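## Task

Scene 2: move the plate in bay 13 to bay 12, then the plate in bay 21 to bay 11. Every plate not on the list must also finish properly seated in the bay it belongs to. Each plate must finish lying flat within its bay's corner pieces, cut corner to the back left.

## Robot and tools

ROBOT. Two Doosan M1013 six-joint arms, left_arm and right_arm, each carrying a Robotiq 2F-140 parallel gripper and a wrist camera. The names are labels only; left_arm stands on the +y side. Base roots in the scene frame: left_arm at (-0.034, +0.547, 0) m, turned slightly about z (quat_wxyz +0.999, 0, 0, +0.044); right_arm at (-0.023, -0.457, 0) m, unrotated.

FRAME. One shared scene frame: origin on the table top midway between the arms, +x out over the table, +z up. Gripper positions are metres, orientations quat_wxyz. The reported hand position is the point between the closed finger pads; it can be somewhat off, more so at long reach. The fingertips extend about 33 mm past it when closed, about 9 mm when fully open, and while closing they travel roughly 24 mm further out, so keep that clearance above surfaces.

DECK. Bays are named row then column (bay 23 = row 2, column 3). From the arms, row 1 is nearest and row 4 farthest; column 1 is on the left, column 4 on the right, and column 4 has raised floors. Scene 1 start: sealed 96-well plates in 11, 12, 13, 31, 32, 41, 43, rest empty. All ware starts cut corner back left. Positions of ware are known only from the cameras.

execute_actions. Argument actions: a list holding zero or one item. Empty list = LOOK, returns state with no command. An item with only steps (1 to 300) = WAIT, no new command; it returns once that many 1/30 s steps have passed since the previous result. An item with rows = ACT: rows holds 1 to 15 rows, steps is 1 to 15 (default 15); one row is applied per step, the final row repeated if rows run out. Optional pictures (boolean) toggles camera images in the result; by default they come every time. A refused call sends nothing.

ROW LAYOUT. Each row is a single flat list of 18 numbers covering both arms, always all 18 even if one arm stays put: left_arm first (6 joint targets, then gripper position, force_limit, speed), then right_arm the same 9. Joint numbers are absolute target angles in radians, same convention as the Joint positions line, in order waist, shoulder, elbow, forearm roll, wrist pitch, wrist roll. Stated ranges: waist, shoulder, forearm roll, wrist pitch and wrist roll -6.283 to 6.283; elbow -2.792 to 2.792. A target more than 0.010 rad beyond a range end and further out than the current angle is refused; true ends may differ by up to 0.010 rad, and a joint sent past its true end stops there with a "joint sent to its limit" note (which can concern an earlier action). Targets are rate-limited (2.09 rad/s waist and shoulder, 3.14 elbow, 3.93 wrist joints, 0.3 s ramp, joints of an arm synchronised), kept within a lead of the measured angle (0.456 rad waist/shoulder, 0.683 elbow, 0.854 wrist joints), and scaled back if they would move the hand more than 70 mm from where it is measured. So large moves take several calls.

GRIPPER NUMBERS. All three in [-1, 1] and absolute, not offsets. position: +1 fully open (140 mm), about -0.8 pads touch, -1 close until blocked. force_limit: about 14 N at -1, 60 N at 0, 107 N at +1. speed: about 30 mm/s at -1, 140 at 0, 250 at +1. To keep a gripper unchanged, resend its previous three values; 0 is a real command. A new force_limit applies to a stalled grip only with a new position value (e.g. switch -1 to -0.98) or if the object yields.

RESULTS. State line per arm: end_effector_position, end_effector_quat_wxyz, velocities. Joint positions and Joint velocities: one block per arm in column order (rad, rad/s). Joint torques: same order, offset and noisy. position_measured: counts, 3 open to 230 pads met, not linear. object_status: 0 moving, 1 blocked while opening, 2 blocked while closing (a grip: check for it after closing), 3 at target or pads met (thin items may still be held). "joint command not followed" means a clearance check altered joint targets; HELD marks steps whose row was not sent. Between calls the arms keep heading to the last row until they settle or a step is HELD.

zoom_image: camera (cam_head_left, cam_head_right, cam_left_wrist, cam_right_wrist, each 896x504) and region [x0, y0, x1, y1] in image pixels, top-left origin, at most 504 by 504; gives a closer look at that camera's latest image. Calibration intrinsics and world-to-camera transforms are supplied and may be slightly off; wrist camera poses follow the joint readings.

read_manual: section "licences" only; returns licence text, no motion.

finished_scene: scene (1 or 2); ends that scene irreversibly, reports success and gives the next task. Replying without a tool call ends all remaining scenes.

ORDER. Look, locate plates, grip, lift, carry, lower flat into the target corner pieces with the cut corner back left, release, fix any unseated plates, open grippers and move clear, then call finished_scene. Results must hold without the robot.

AVOID. Dropping or knocking anything off the table; slamming or shoving hard; arms touching each other. Contact torque at a load limit (waist and shoulder 302, elbow 142, wrist joints 40 N m, held weight included) or an external force of 144 N halts that arm for 10 s. Long loaded holds heat motors; a MOTOR HOT line precedes a braked stop. Brief tugs on held parts or pushes on loose ones may occur.

Each tool is called after "Request:" as name([rows], argument=value, ...), one row to a line, values as JSON.

## Session

Request:
execute_actions(actions=[])

Scene clock: 0.00 s of 9600.00 s.
left_arm: end_effector_position=(+0.6139, +0.6044, +0.3229) position_measured=3 object_status=3 end_effector_quat_wxyz=(-0.001, +0.999, +0.044, +0.001) end_effector_velocity=(-0.000, -0.000, +0.000) end_effector_angular_velocity=(+0.000, -0.000, +0.000) | right_arm: end_effector_position=(+0.6276, -0.4568, +0.3213) position_measured=3 object_status=3 end_effector_quat_wxyz=(-0.001, +1.000, +0.001, -0.001) end_effector_velocity=(-0.000, +0.000, +0.000) end_effector_angular_velocity=(+0.000, +0.000, +0.000)
Joint positions: left_arm=[-0.054  0.163  1.603  0.002  1.374  1.516] | right_arm=[-0.053  0.165  1.604  0.001  1.374  1.516]
Joint velocities: left_arm=[-0.    -0.    -0.     0.     0.    -0.001] | right_arm=[ 0.    -0.     0.     0.     0.001  0.   ]
Joint torques (N m, as the joint torque sensors report them, + toward a larger angle): no reading

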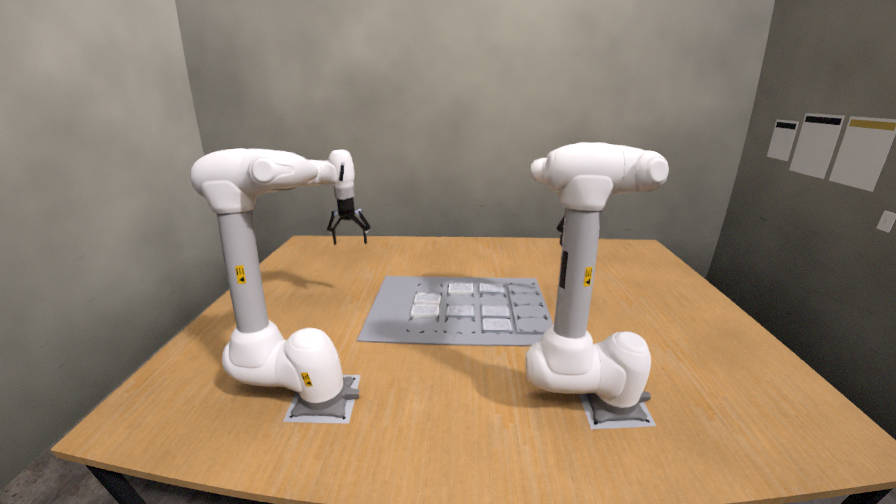

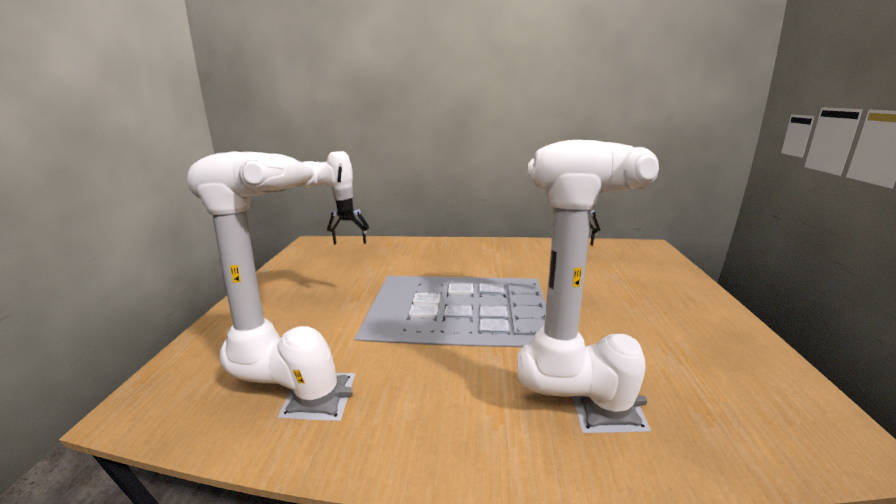

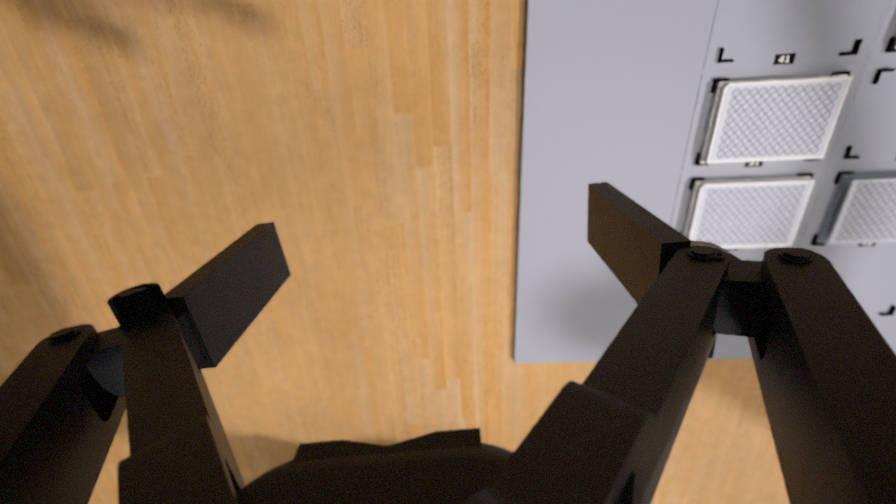

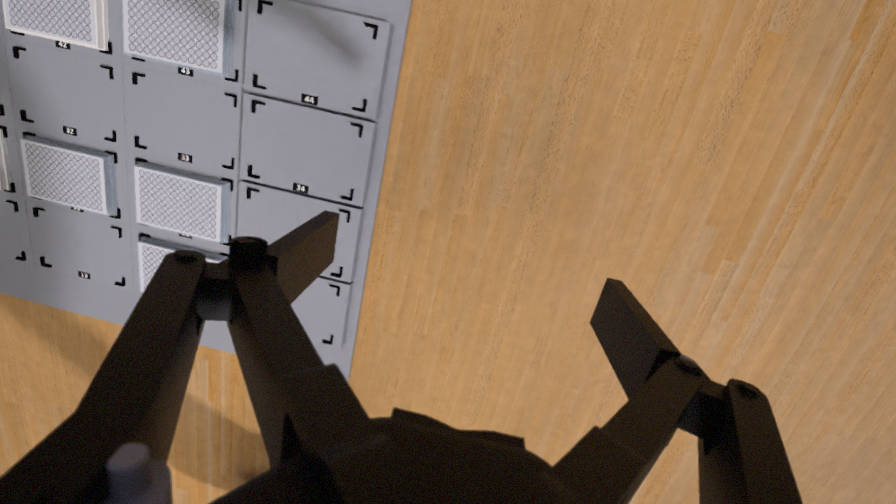

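Request:
execute_actions([
  {"rows":[[-0.6502,0.3054,1.9451,0,0.8911,1.0086,1,0,0,0.6639,0.2298,2.0495,0,0.8623,2.2347,1,0,0]],"steps":15},
], pictures=false)

Request:
execute_actions([
  {"steps":30},
])

Scene clock: 7.20 s of 9600.00 s.
left_arm: end_effector_position=(+0.6132, +0.4574, +0.2085) position_measured=3 object_status=3 end_effector_quat_wxyz=(-0.000, +0.999, +0.037, +0.000) end_effector_velocity=(-0.064, -0.342, -0.225) end_effector_angular_velocity=(-0.001, +0.003, -0.111) | right_arm: end_effector_position=(+0.5926, -0.3147, +0.2065) position_measured=3 object_status=3 end_effector_quat_wxyz=(-0.000, +0.999, -0.034, -0.000) end_effector_velocity=(-0.134, +0.326, -0.205) end_effector_angular_velocity=(-0.002, +0.001, -0.001)
Joint positions: left_arm=[-0.279  0.222  1.745  0.001  1.173  1.305] | right_arm=[0.173 0.192 1.788 0.001 1.163 1.812]
Joint velocities: left_arm=[-0.532  0.12   0.285 -0.002 -0.402 -0.42 ] | right_arm=[ 0.546  0.049  0.339 -0.002 -0.388  0.547]
Joint torques (N m, as the joint torque sensors report them, + toward a larger angle): left_arm=[  1.63 -61.84 -39.67   3.58  -0.62  -0.36] | right_arm=[  1.63 -59.14 -39.05   4.05   0.07  -0.16]
Steps of this call (steps 1 to 90: nothing new was sent; then 3.70 s passed at rest; steps 91 to 105: all 15 steps of this action). Readings (joint positions | what the end effector reports):
91: left_arm=[-0.054 0.163 1.603 0.002 1.374 1.516] | right_arm=[-0.053 0.165 1.604 0.001 1.374 1.516] | left_arm position_measured=3 object_status=3 | right_arm position_measured=3 object_status=3
92: left_arm=[-0.058 0.164 1.606 0.002 1.369 1.511] | right_arm=[-0.048 0.166 1.608 0.001 1.369 1.523] | left_arm position_measured=3 object_status=3 | right_arm position_measured=3 object_status=3
94: left_arm=[-0.088 0.174 1.629 0.002 1.337 1.478] | right_arm=[-0.019 0.170 1.637 0.001 1.335 1.570] | left_arm position_measured=3 object_status=3 | right_arm position_measured=3 object_status=3
98: left_arm=[-0.156 0.194 1.676 0.001 1.271 1.408] | right_arm=[0.049 0.179 1.699 0.001 1.265 1.668] | left_arm position_measured=3 object_status=3 | right_arm position_measured=3 object_status=3
105: the state above

Scene clock: 8.20 s of 9600.00 s.
left_arm: end_effector_position=(+0.5100, +0.2453, +0.0600) position_measured=3 object_status=3 end_effector_quat_wxyz=(+0.000, +1.000, +0.000, +0.000) end_effector_velocity=(-0.001, -0.001, -0.001) end_effector_angular_velocity=(+0.001, +0.001, -0.001) | right_arm: end_effector_position=(+0.4020, -0.0819, +0.0603) position_measured=3 object_status=3 end_effector_quat_wxyz=(-0.000, +1.000, -0.000, +0.000) end_effector_velocity=(-0.008, +0.004, -0.005) end_effector_angular_velocity=(-0.002, +0.003, +0.001)
Joint positions: left_arm=[-0.65   0.305  1.945 -0.     0.891  1.009] | right_arm=[0.663 0.23  2.049 0.    0.863 2.234]
Joint velocities: left_arm=[-0.002  0.     0.001 -0.    -0.001 -0.002] | right_arm=[ 0.013  0.002  0.008  0.001 -0.007  0.012]
Joint torques (N m, as the joint torque sensors report them, + toward a larger angle): left_arm=[ -1.52 -68.32 -33.6    3.08  -0.71  -0.78] | right_arm=[  2.4  -53.32 -32.9    3.23   0.14  -0.16]
Steps of this call (steps 1 to 30: the robot went on to your last target). Readings (joint positions | what the end effector reports):
1: left_arm=[-0.297 0.226 1.755 0.001 1.159 1.291] | right_arm=[0.191 0.193 1.799 0.001 1.150 1.830] | left_arm position_measured=3 object_status=3 | right_arm position_measured=3 object_status=3
2: left_arm=[-0.315 0.230 1.765 0.001 1.146 1.276] | right_arm=[0.210 0.195 1.810 0.001 1.137 1.848] | left_arm position_measured=3 object_status=3 | right_arm position_measured=3 object_status=3
4: left_arm=[-0.351 0.239 1.784 0.001 1.118 1.248] | right_arm=[0.248 0.198 1.831 0.001 1.113 1.882] | left_arm position_measured=3 object_status=3 | right_arm position_measured=3 object_status=3
8: left_arm=[-0.424 0.255 1.823 0.001 1.063 1.190] | right_arm=[0.326 0.204 1.872 0.001 1.067 1.947] | left_arm position_measured=3 object_status=3 | right_arm position_measured=3 object_status=3
30: the state above
camera_calibration (this result's frames):
cam_left_wrist: T_world_to_cam=[[-0.150131, -0.987929, -0.038162, 0.319392], [-0.912944, 0.123714, 0.388882, 0.407218], [-0.379466, 0.093223, -0.920497, 0.394231], [0, 0, 0, 1]] pos_world=[0.569315, 0.228407, 0.216717]
cam_right_wrist: T_world_to_cam=[[0.200295, -0.97677, -0.0761666, -0.146656], [-0.922337, -0.214209, 0.321573, 0.353777], [-0.330418, 0.00584181, -0.943817, 0.390059], [0, 0, 0, 1]] pos_world=[0.484559, -0.0697458, 0.243209]

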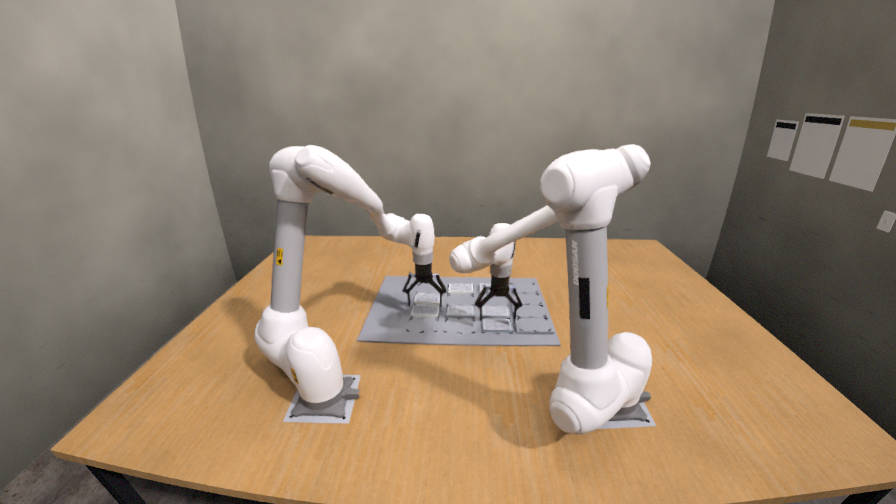

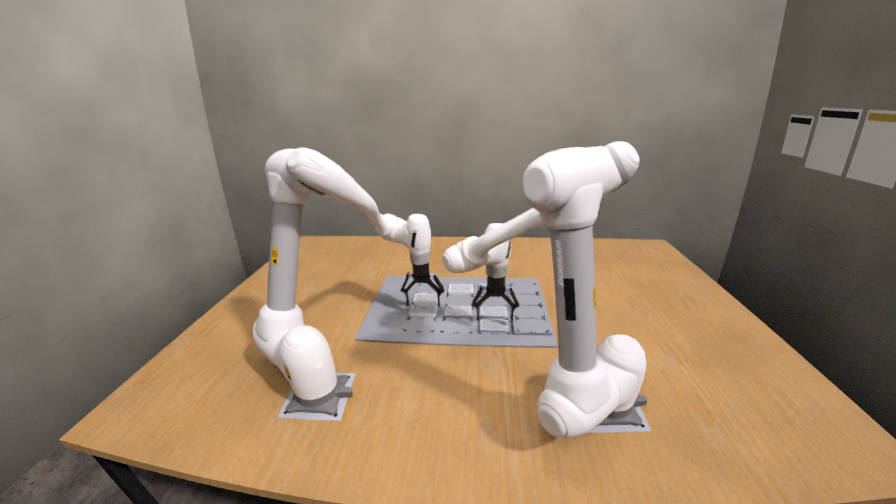

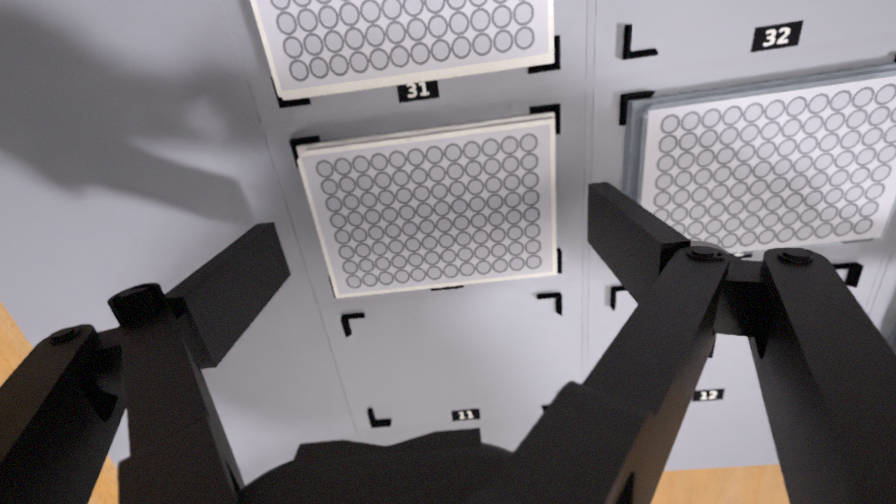

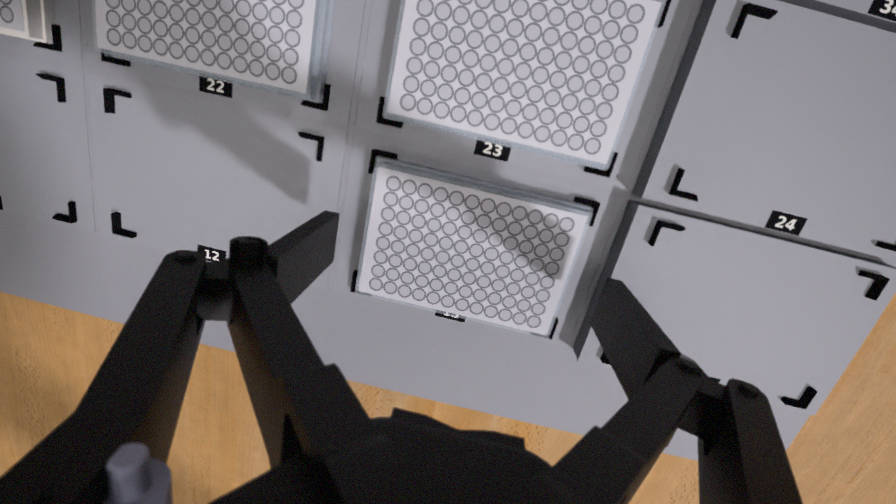

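Request:
execute_actions([
  {"rows":[[-0.6502,0.3381,1.9655,0,0.838,1.0086,1,0,0,0.6639,0.2655,2.0709,0,0.8052,2.2347,1,0,0]],"steps":12},
])

Scene clock: 10.07 s of 9600.00 s.
left_arm: end_effector_position=(+0.5099, +0.2452, +0.0312) position_measured=3 object_status=3 end_effector_quat_wxyz=(-0.000, +1.000, +0.000, +0.000) end_effector_velocity=(+0.000, +0.001, -0.003) end_effector_angular_velocity=(-0.001, -0.001, +0.001) | right_arm: end_effector_position=(+0.4014, -0.0815, +0.0311) position_measured=3 object_status=3 end_effector_quat_wxyz=(+0.000, +1.000, +0.000, +0.000) end_effector_velocity=(-0.000, -0.000, -0.004) end_effector_angular_velocity=(-0.001, +0.001, -0.000)
Joint positions: left_arm=[-0.65   0.338  1.965  0.     0.838  1.009] | right_arm=[ 0.664  0.265  2.071 -0.     0.806  2.235]
Joint velocities: left_arm=[ 0.001  0.003  0.003 -0.    -0.007  0.   ] | right_arm=[-0.     0.005  0.002  0.    -0.006 -0.   ]
Joint torques (N m, as the joint torque sensors report them, + toward a larger angle): left_arm=[  1.98 -73.23 -31.69   3.07  -1.18  -0.59] | right_arm=[  2.49 -56.02 -30.33   3.01   0.11  -0.27]
Steps of this call (steps 1 to 15: the robot went on to your last target; steps 16 to 44: nothing new was sent; steps 45 to 56: all 12 steps of this action). Readings (joint positions | what the end effector reports):
45: left_arm=[-0.650 0.306 1.945 0.000 0.891 1.009] | right_arm=[0.664 0.230 2.050 -0.000 0.862 2.235] | left_arm position_measured=3 object_status=3 | right_arm position_measured=3 object_status=3
46: left_arm=[-0.650 0.310 1.948 0.000 0.883 1.009] | right_arm=[0.664 0.234 2.052 -0.000 0.854 2.235] | left_arm position_measured=3 object_status=3 | right_arm position_measured=3 object_status=3
48: left_arm=[-0.650 0.326 1.958 0.000 0.857 1.009] | right_arm=[0.664 0.252 2.063 -0.000 0.827 2.235] | left_arm position_measured=3 object_status=3 | right_arm position_measured=3 object_status=3
52: left_arm=[-0.650 0.337 1.964 0.000 0.841 1.009] | right_arm=[0.664 0.264 2.070 -0.000 0.808 2.235] | left_arm position_measured=3 object_status=3 | right_arm position_measured=3 object_status=3
56: the state above
camera_calibration (this result's frames):
cam_left_wrist: T_world_to_cam=[[-0.150249, -0.98791, -0.0382056, 0.31826], [-0.912927, 0.123805, 0.388891, 0.418323], [-0.379459, 0.0933093, -0.920491, 0.367665], [0, 0, 0, 1]] pos_world=[0.56923, 0.228315, 0.18791]
cam_right_wrist: T_world_to_cam=[[0.200629, -0.976707, -0.0760989, -0.148508], [-0.92226, -0.214502, 0.321597, 0.362591], [-0.330429, 0.00566125, -0.943814, 0.362351], [0, 0, 0, 1]] pos_world=[0.48393, -0.0693241, 0.214082]

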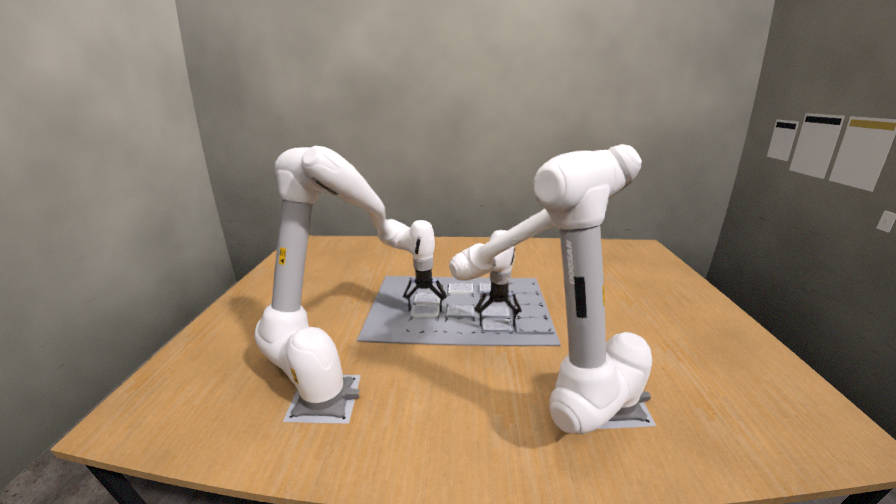

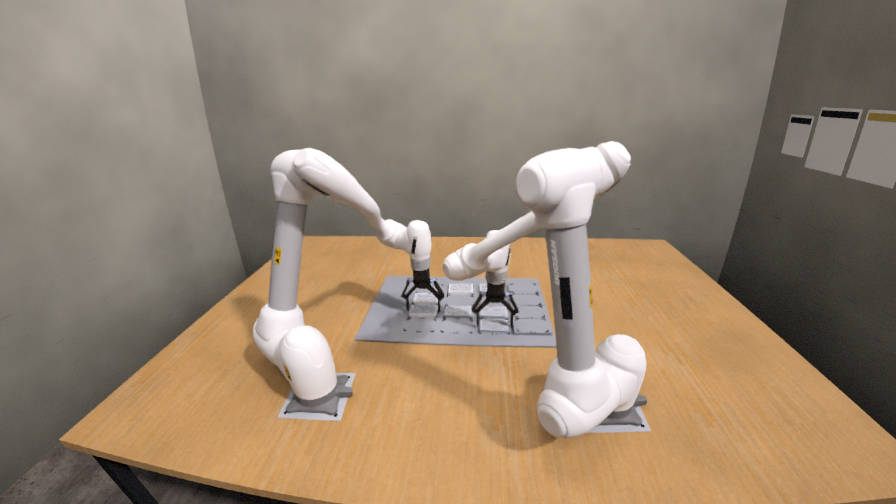

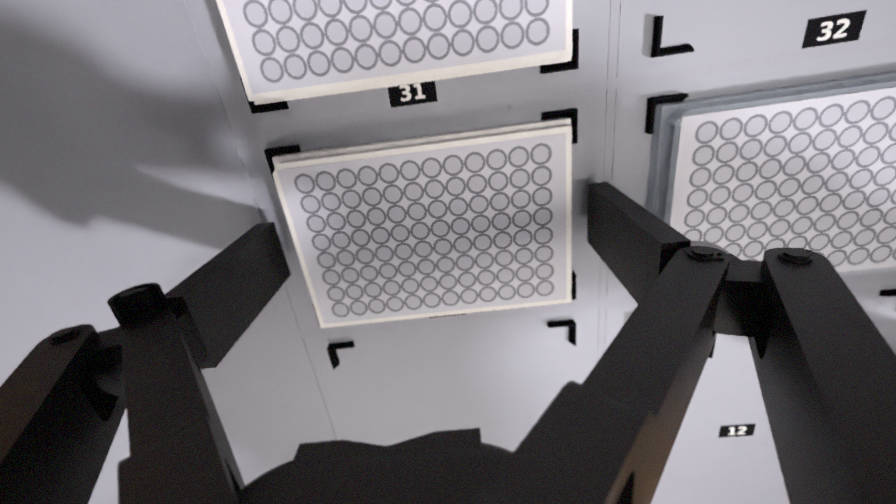

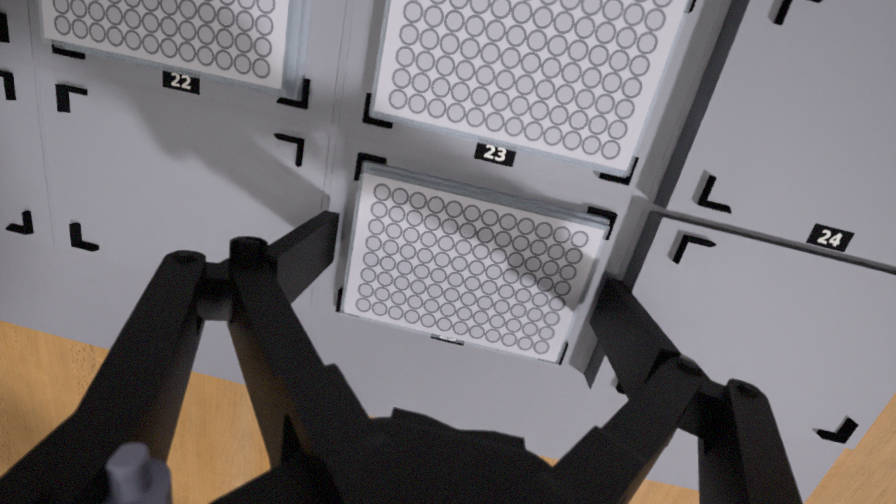

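Centered. Close.

Request:
execute_actions([
  {"rows":[[-0.6502,0.3381,1.9655,0,0.838,1.0086,-1,0,-0.5,0.6639,0.2655,2.0709,0,0.8052,2.2347,-1,0,-0.5]],"steps":14},
], pictures=false)

Scene clock: 12.07 s of 9600.00 s.
left_arm: end_effector_position=(+0.5100, +0.2452, +0.0311) position_measured=38 object_status=0 end_effector_quat_wxyz=(+0.000, +1.000, +0.000, +0.000) end_effector_velocity=(+0.000, -0.000, -0.000) end_effector_angular_velocity=(-0.001, -0.001, +0.000) | right_arm: end_effector_position=(+0.4015, -0.0814, +0.0310) position_measured=39 object_status=0 end_effector_quat_wxyz=(-0.000, +1.000, -0.000, +0.000) end_effector_velocity=(+0.000, -0.000, +0.000) end_effector_angular_velocity=(-0.000, -0.000, +0.000)
Joint positions: left_arm=[-0.65   0.338  1.965 -0.     0.838  1.009] | right_arm=[0.664 0.265 2.071 0.    0.805 2.235]
Joint velocities: left_arm=[ 0.     0.     0.    -0.    -0.002 -0.   ] | right_arm=[-0.    -0.    -0.    -0.001  0.    -0.   ]
Joint torques (N m, as the joint torque sensors report them, + toward a larger angle): left_arm=[  1.35 -33.24 -16.65   2.19  -4.38  -0.82] | right_arm=[ -1.54 -20.14 -12.     1.5   -3.7   -0.24]
Steps of this call (steps 1 to 15: the robot went on to your last target; steps 16 to 46: nothing new was sent; steps 47 to 60: all 14 steps of this action). Readings (joint positions | what the end effector reports):
47: left_arm=[-0.650 0.338 1.966 -0.000 0.838 1.009] | right_arm=[0.664 0.266 2.071 0.000 0.805 2.235] | left_arm position_measured=3 object_status=0 | right_arm position_measured=3 object_status=0
48: left_arm=[-0.650 0.338 1.966 -0.000 0.838 1.009] | right_arm=[0.664 0.266 2.071 0.000 0.805 2.235] | left_arm position_measured=5 object_status=0 | right_arm position_measured=5 object_status=0
50: left_arm=[-0.650 0.338 1.966 -0.000 0.838 1.009] | right_arm=[0.664 0.266 2.071 0.000 0.805 2.235] | left_arm position_measured=15 object_status=0 | right_arm position_measured=15 object_status=0
54: left_arm=[-0.650 0.338 1.965 -0.000 0.838 1.009] | right_arm=[0.664 0.265 2.071 0.000 0.805 2.235] | left_arm position_measured=33 object_status=0 | right_arm position_measured=33 object_status=0
60: the state above

Request:
execute_actions([
  {"rows":[[-0.6502,0.3257,1.9577,0,0.8582,1.0086,-0.98,0,-0.5,0.6639,0.2519,2.0628,0,0.8269,2.2347,-0.98,0,-0.5]],"steps":14},
])

Request:
zoom_image(camera="cam_left_wrist", region=[250, 70, 700, 200])

Request:
zoom_image(camera="cam_right_wrist", region=[260, 110, 640, 250])

Scene clock: 15.37 s of 9600.00 s.
left_arm: end_effector_position=(+0.5101, +0.2452, +0.0418) position_measured=39 object_status=2 end_effector_quat_wxyz=(-0.000, +1.000, +0.000, -0.000) end_effector_velocity=(+0.000, -0.000, +0.001) end_effector_angular_velocity=(-0.001, -0.001, -0.001) | right_arm: end_effector_position=(+0.4015, -0.0815, +0.0417) position_measured=40 object_status=2 end_effector_quat_wxyz=(+0.000, +1.000, -0.000, -0.000) end_effector_velocity=(+0.000, +0.000, +0.001) end_effector_angular_velocity=(+0.001, -0.000, -0.001)
Joint positions: left_arm=[-0.65   0.326  1.958 -0.     0.858  1.009] | right_arm=[ 0.664  0.252  2.063 -0.     0.827  2.235]
Joint velocities: left_arm=[-0.    -0.001 -0.001  0.     0.     0.001] | right_arm=[-0.    -0.001 -0.001  0.001  0.001  0.   ]
Joint torques (N m, as the joint torque sensors report them, + toward a larger angle): left_arm=[  1.55 -70.25 -33.39   3.15   0.12  -0.64] | right_arm=[  2.56 -54.48 -31.     2.99  -0.12  -0.36]
Steps of this call (steps 1 to 15: the robot went on to your last target; steps 16 to 85: nothing new was sent; steps 86 to 99: all 14 steps of this action). Readings (joint positions | what the end effector reports):
86: left_arm=[-0.650 0.338 1.965 -0.000 0.838 1.009] | right_arm=[0.664 0.265 2.071 -0.000 0.805 2.235] | left_arm position_measured=38 object_status=0 | right_arm position_measured=39 object_status=0
87: left_arm=[-0.650 0.336 1.964 -0.000 0.842 1.009] | right_arm=[0.664 0.263 2.070 -0.000 0.810 2.235] | left_arm position_measured=38 object_status=0 | right_arm position_measured=39 object_status=0
89: left_arm=[-0.650 0.330 1.960 -0.000 0.852 1.009] | right_arm=[0.664 0.257 2.066 -0.000 0.820 2.235] | left_arm position_measured=39 object_status=0 | right_arm position_measured=40 object_status=0
93: left_arm=[-0.650 0.327 1.958 -0.000 0.857 1.009] | right_arm=[0.664 0.253 2.064 -0.000 0.826 2.235] | left_arm position_measured=39 object_status=2 | right_arm position_measured=40 object_status=2
99: the state above
camera_calibration (this result's frames):
cam_left_wrist: T_world_to_cam=[[-0.150211, -0.987914, -0.0382517, 0.318591], [-0.912873, 0.123738, 0.389039, 0.414329], [-0.379603, 0.093357, -0.920427, 0.377518], [0, 0, 0, 1]] pos_world=[0.569393, 0.228228, 0.198474]
cam_right_wrist: T_world_to_cam=[[0.200443, -0.976753, -0.0759995, -0.14766], [-0.922209, -0.214295, 0.321881, 0.359272], [-0.330685, 0.00556842, -0.943725, 0.37241], [0, 0, 0, 1]] pos_world=[0.484072, -0.0693112, 0.224588]

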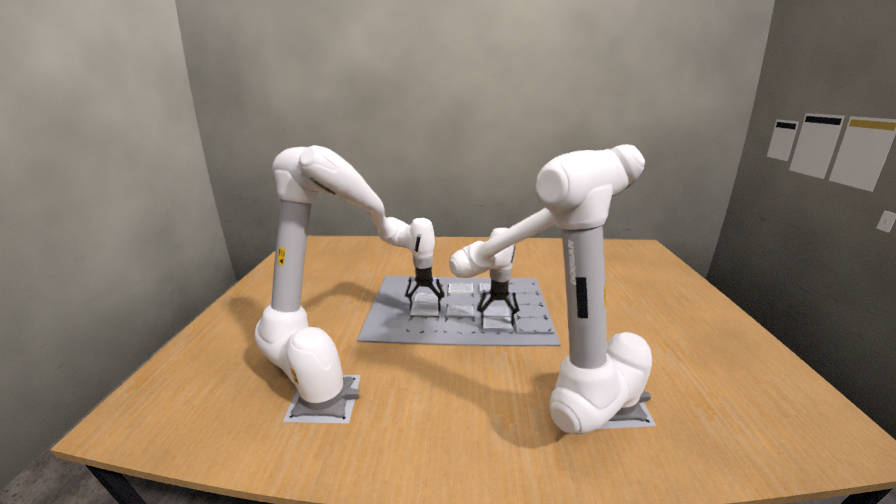

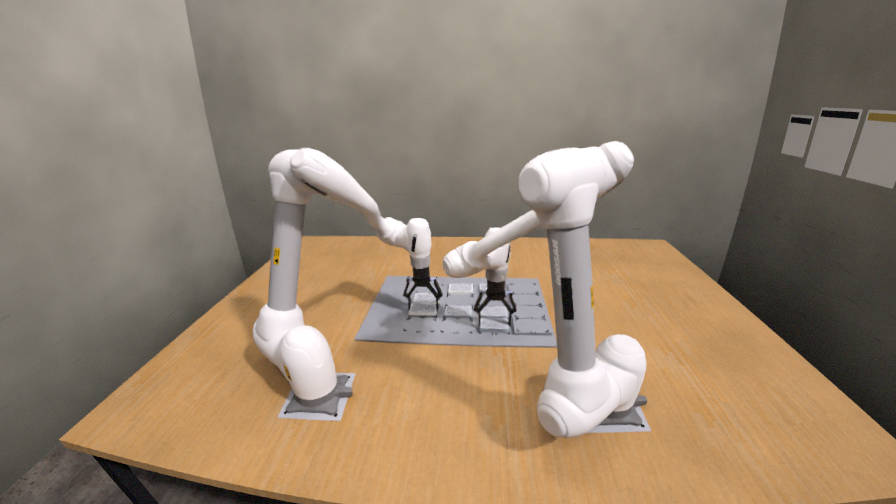

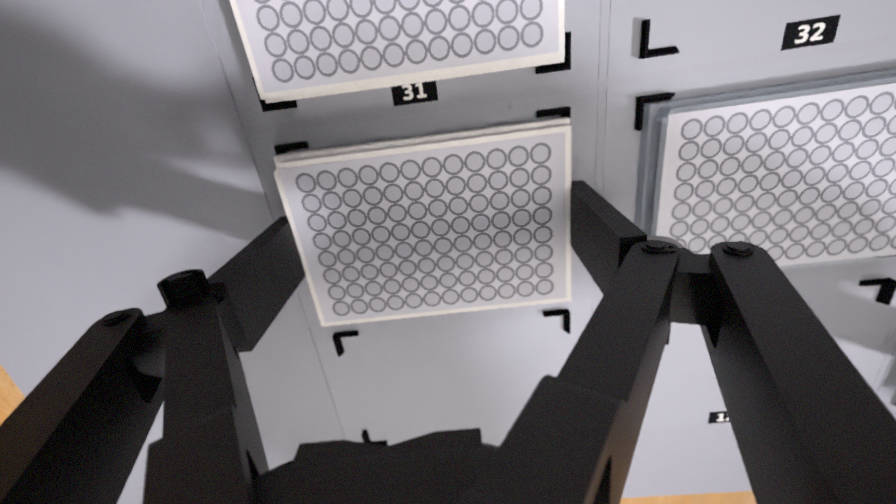

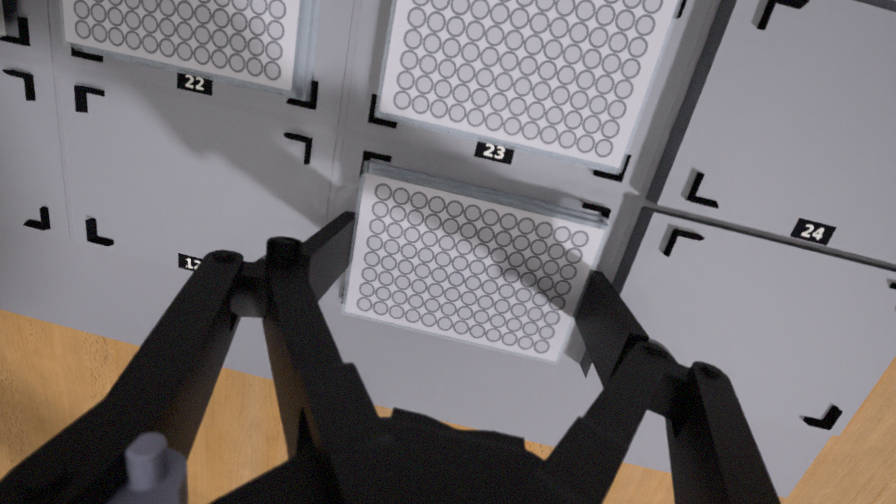

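Region (250, 70, 700, 200) of cam_left_wrist's 896x504 image, scaled by 1.120, with more detail than that image has; it fills the top 146 rows of this view, and the rest is white.

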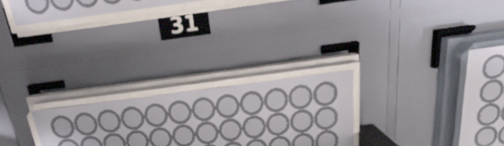

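Region (260, 110, 640, 250) of cam_right_wrist's 896x504 image, scaled by 1.326, with more detail than that image has; it fills the top 186 rows of this view, and the rest is white.

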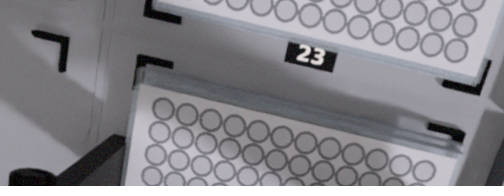

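Request:
execute_actions([
  {"rows":[[-0.6502,0.3054,1.9451,0,0.8911,1.0086,-0.98,0,-0.5,0.6639,0.2519,2.0628,0,0.8269,2.2347,-0.98,0,-0.5],[-0.6502,0.3054,1.9451,0,0.8911,1.0086,-0.98,0,-0.5,0.6639,0.2519,2.0628,0,0.8269,2.2347,-0.98,0,-0.5],[-0.6502,0.3054,1.9451,0,0.8911,1.0086,-0.98,0,-0.5,0.6639,0.2519,2.0628,0,0.8269,2.2347,-0.98,0,-0.5],[-0.6502,0.3054,1.9451,0,0.8911,1.0086,-0.98,0,-0.5,0.6639,0.2519,2.0628,0,0.8269,2.2347,-0.98,0,-0.5],[-0.5094,0.5437,1.5122,0,1.0857,1.1494,-0.98,0,-0.5,0.6639,0.2519,2.0628,0,0.8269,2.2347,-0.98,0,-0.5]],"steps":15},
], pictures=false)

Request:
execute_actions([
  {"rows":[[-0.5094,0.5437,1.5122,0,1.0857,1.1494,-0.98,0,-0.5,0.8545,0.4102,1.8293,0,0.9021,2.4253,-0.98,0,-0.5]],"steps":15},
], pictures=false)

Request:
execute_actions([
  {"steps":8},
])

Request:
zoom_image(camera="cam_right_wrist", region=[260, 110, 640, 250])

Scene clock: 24.03 s of 9600.00 s.
left_arm: end_effector_position=(+0.6361, +0.2367, +0.0791) position_measured=39 object_status=2 end_effector_quat_wxyz=(+0.000, +1.000, +0.000, +0.000) end_effector_velocity=(+0.405, +0.012, +0.056) end_effector_angular_velocity=(+0.001, +0.002, +0.001) | right_arm: end_effector_position=(+0.4015, -0.0815, +0.0419) position_measured=40 object_status=2 end_effector_quat_wxyz=(+0.000, +1.000, -0.000, -0.000) end_effector_velocity=(+0.000, +0.000, -0.000) end_effector_angular_velocity=(+0.001, -0.000, -0.001)
Joint positions: left_arm=[-0.569  0.444  1.695  0.     1.002  1.09 ] | right_arm=[0.664 0.252 2.063 0.    0.827 2.235]
Joint velocities: left_arm=[ 0.269  0.449 -0.823 -0.     0.376  0.267] | right_arm=[-0.     0.001  0.     0.001 -0.001 -0.   ]
Joint torques (N m, as the joint torque sensors report them, + toward a larger angle): left_arm=[  0.26 -81.56 -35.84   3.09  -0.2   -0.76] | right_arm=[  2.26 -55.26 -30.61   3.09  -0.12  -0.17]
Steps of this call (steps 1 to 15: the robot went on to your last target; steps 16 to 90: nothing new was sent; then 5.17 s passed at rest; steps 91 to 105: all 15 steps of this action). Readings (joint positions | what the end effector reports):
91: left_arm=[-0.650 0.325 1.958 -0.000 0.859 1.009] | right_arm=[0.664 0.252 2.063 0.000 0.827 2.235] | left_arm position_measured=39 object_status=2 | right_arm position_measured=40 object_status=2
92: left_arm=[-0.650 0.322 1.955 -0.000 0.865 1.009] | right_arm=[0.664 0.252 2.063 0.000 0.827 2.235] | left_arm position_measured=39 object_status=2 | right_arm position_measured=40 object_status=2
94: left_arm=[-0.650 0.312 1.949 0.000 0.881 1.009] | right_arm=[0.664 0.252 2.063 0.000 0.827 2.235] | left_arm position_measured=39 object_status=2 | right_arm position_measured=40 object_status=2
98: left_arm=[-0.633 0.336 1.891 0.000 0.914 1.025] | right_arm=[0.664 0.252 2.063 0.000 0.827 2.235] | left_arm position_measured=39 object_status=2 | right_arm position_measured=40 object_status=2
105: the state above

Scene clock: 24.53 s of 9600.00 s.
left_arm: end_effector_position=(+0.7238, +0.2452, +0.0899) position_measured=39 object_status=2 end_effector_quat_wxyz=(-0.000, +1.000, +0.000, +0.000) end_effector_velocity=(+0.002, +0.001, +0.001) end_effector_angular_velocity=(+0.000, +0.000, +0.000) | right_arm: end_effector_position=(+0.4020, +0.0785, +0.0421) position_measured=40 object_status=2 end_effector_quat_wxyz=(+0.000, +1.000, +0.000, -0.000) end_effector_velocity=(-0.010, +0.064, -0.002) end_effector_angular_velocity=(-0.001, +0.001, -0.001)
Joint positions: left_arm=[-0.51   0.543  1.513  0.     1.086  1.149] | right_arm=[0.85  0.406 1.835 0.    0.9   2.421]
Joint velocities: left_arm=[ 0.002  0.002 -0.005  0.     0.003  0.001] | right_arm=[ 0.073  0.06  -0.089  0.     0.031  0.074]
Joint torques (N m, as the joint torque sensors report them, + toward a larger angle): left_arm=[  1.92 -98.07 -37.98   3.64  -0.78  -0.58] | right_arm=[ -7.82 -80.17 -29.37   2.7    0.7   -0.34]
Steps of this call (steps 1 to 15: all 15 steps of this action). Readings (joint positions | what the end effector reports):
1: left_arm=[-0.560 0.459 1.667 0.000 1.015 1.099] | right_arm=[0.664 0.252 2.062 0.000 0.827 2.235] | left_arm position_measured=39 object_status=2 | right_arm position_measured=40 object_status=2
2: left_arm=[-0.550 0.475 1.639 0.000 1.028 1.108] | right_arm=[0.669 0.255 2.057 0.000 0.829 2.239] | left_arm position_measured=39 object_status=2 | right_arm position_measured=40 object_status=2
4: left_arm=[-0.533 0.505 1.584 0.000 1.053 1.126] | right_arm=[0.699 0.280 2.020 0.000 0.841 2.270] | left_arm position_measured=39 object_status=2 | right_arm position_measured=40 object_status=2
8: left_arm=[-0.512 0.539 1.521 0.000 1.082 1.147] | right_arm=[0.768 0.338 1.935 0.000 0.868 2.339] | left_arm position_measured=39 object_status=2 | right_arm position_measured=40 object_status=2
15: the state above

Scene clock: 24.80 s of 9600.00 s.
left_arm: end_effector_position=(+0.7240, +0.2452, +0.0899) position_measured=39 object_status=2 end_effector_quat_wxyz=(-0.000, +1.000, +0.000, +0.000) end_effector_velocity=(+0.001, +0.000, +0.000) end_effector_angular_velocity=(-0.000, -0.001, +0.000) | right_arm: end_effector_position=(+0.4015, +0.0825, +0.0420) position_measured=40 object_status=2 end_effector_quat_wxyz=(-0.000, +1.000, -0.000, -0.000) end_effector_velocity=(-0.000, +0.002, +0.001) end_effector_angular_velocity=(+0.002, -0.001, -0.000)
Joint positions: left_arm=[-0.509  0.544  1.512  0.     1.086  1.149] | right_arm=[0.854 0.41  1.829 0.    0.902 2.425]
Joint velocities: left_arm=[ 0.     0.    -0.001  0.    -0.    -0.   ] | right_arm=[ 0.002  0.001 -0.002  0.001 -0.     0.002]
Joint torques (N m, as the joint torque sensors report them, + toward a larger angle): left_arm=[  2.11 -95.19 -38.3    3.8   -0.32  -0.41] | right_arm=[  2.03 -74.17 -32.87   3.25  -0.05  -0.33]
Steps of this call (steps 1 to 8: the robot went on to your last target). Readings (joint positions | what the end effector reports):
1: left_arm=[-0.509 0.544 1.512 0.000 1.086 1.149] | right_arm=[0.852 0.408 1.833 0.000 0.901 2.422] | left_arm position_measured=39 object_status=2 | right_arm position_measured=40 object_status=2
2: left_arm=[-0.509 0.544 1.512 0.000 1.086 1.149] | right_arm=[0.853 0.409 1.832 0.000 0.901 2.423] | left_arm position_measured=39 object_status=2 | right_arm position_measured=40 object_status=2
4: left_arm=[-0.509 0.544 1.512 0.000 1.086 1.149] | right_arm=[0.854 0.409 1.830 0.000 0.902 2.425] | left_arm position_measured=39 object_status=2 | right_arm position_measured=40 object_status=2
8: the state above
camera_calibration (this result's frames):
cam_left_wrist: T_world_to_cam=[[-0.150215, -0.987915, -0.0381979, 0.35263], [-0.912924, 0.123775, 0.388907, 0.59092], [-0.37948, 0.0932914, -0.920485, 0.502968], [0, 0, 0, 1]] pos_world=[0.783302, 0.228305, 0.246631]
cam_right_wrist: T_world_to_cam=[[0.200458, -0.976738, -0.0761536, 0.0125866], [-0.922279, -0.214359, 0.32164, 0.394324], [-0.330483, 0.00575934, -0.943794, 0.371703], [0, 0, 0, 1]] pos_world=[0.483995, 0.09468, 0.224939]

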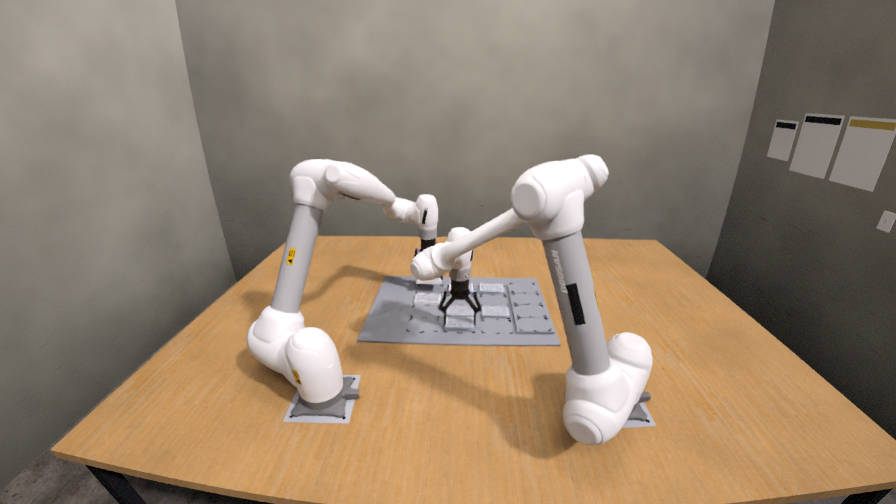

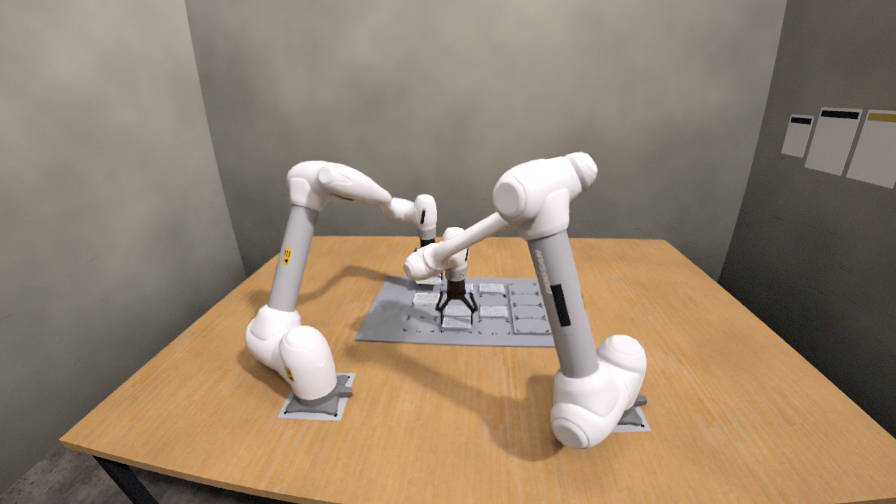

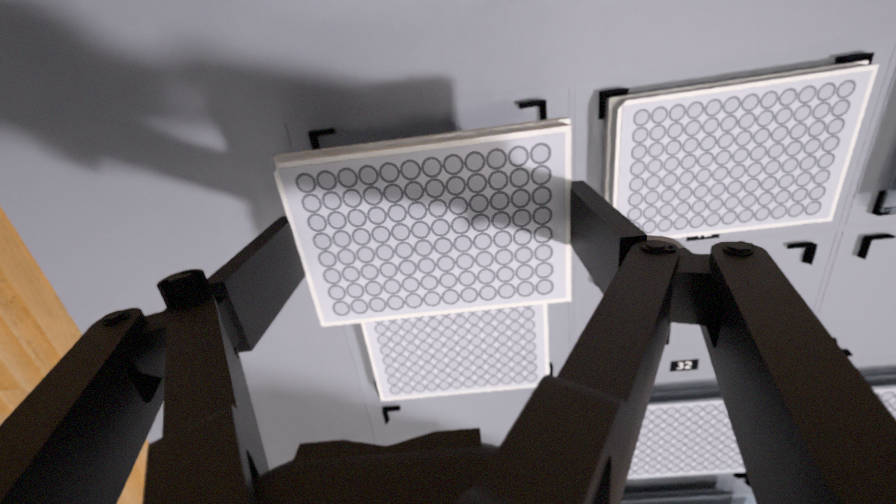

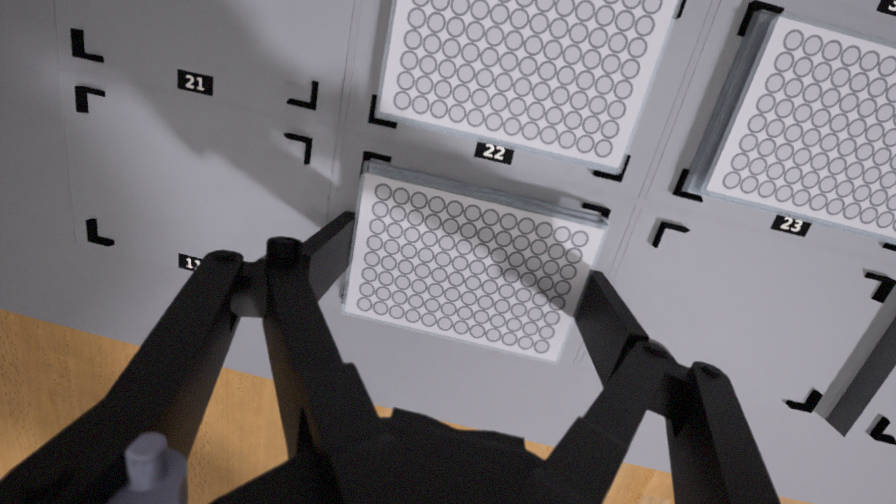

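Region (260, 110, 640, 250) of cam_right_wrist's 896x504 image, scaled by 1.326, with more detail than that image has; it fills the top 186 rows of this view, and the rest is white.

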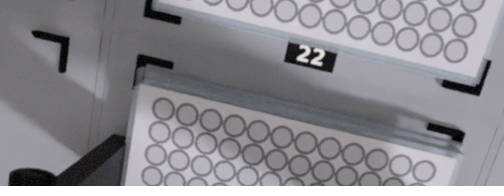

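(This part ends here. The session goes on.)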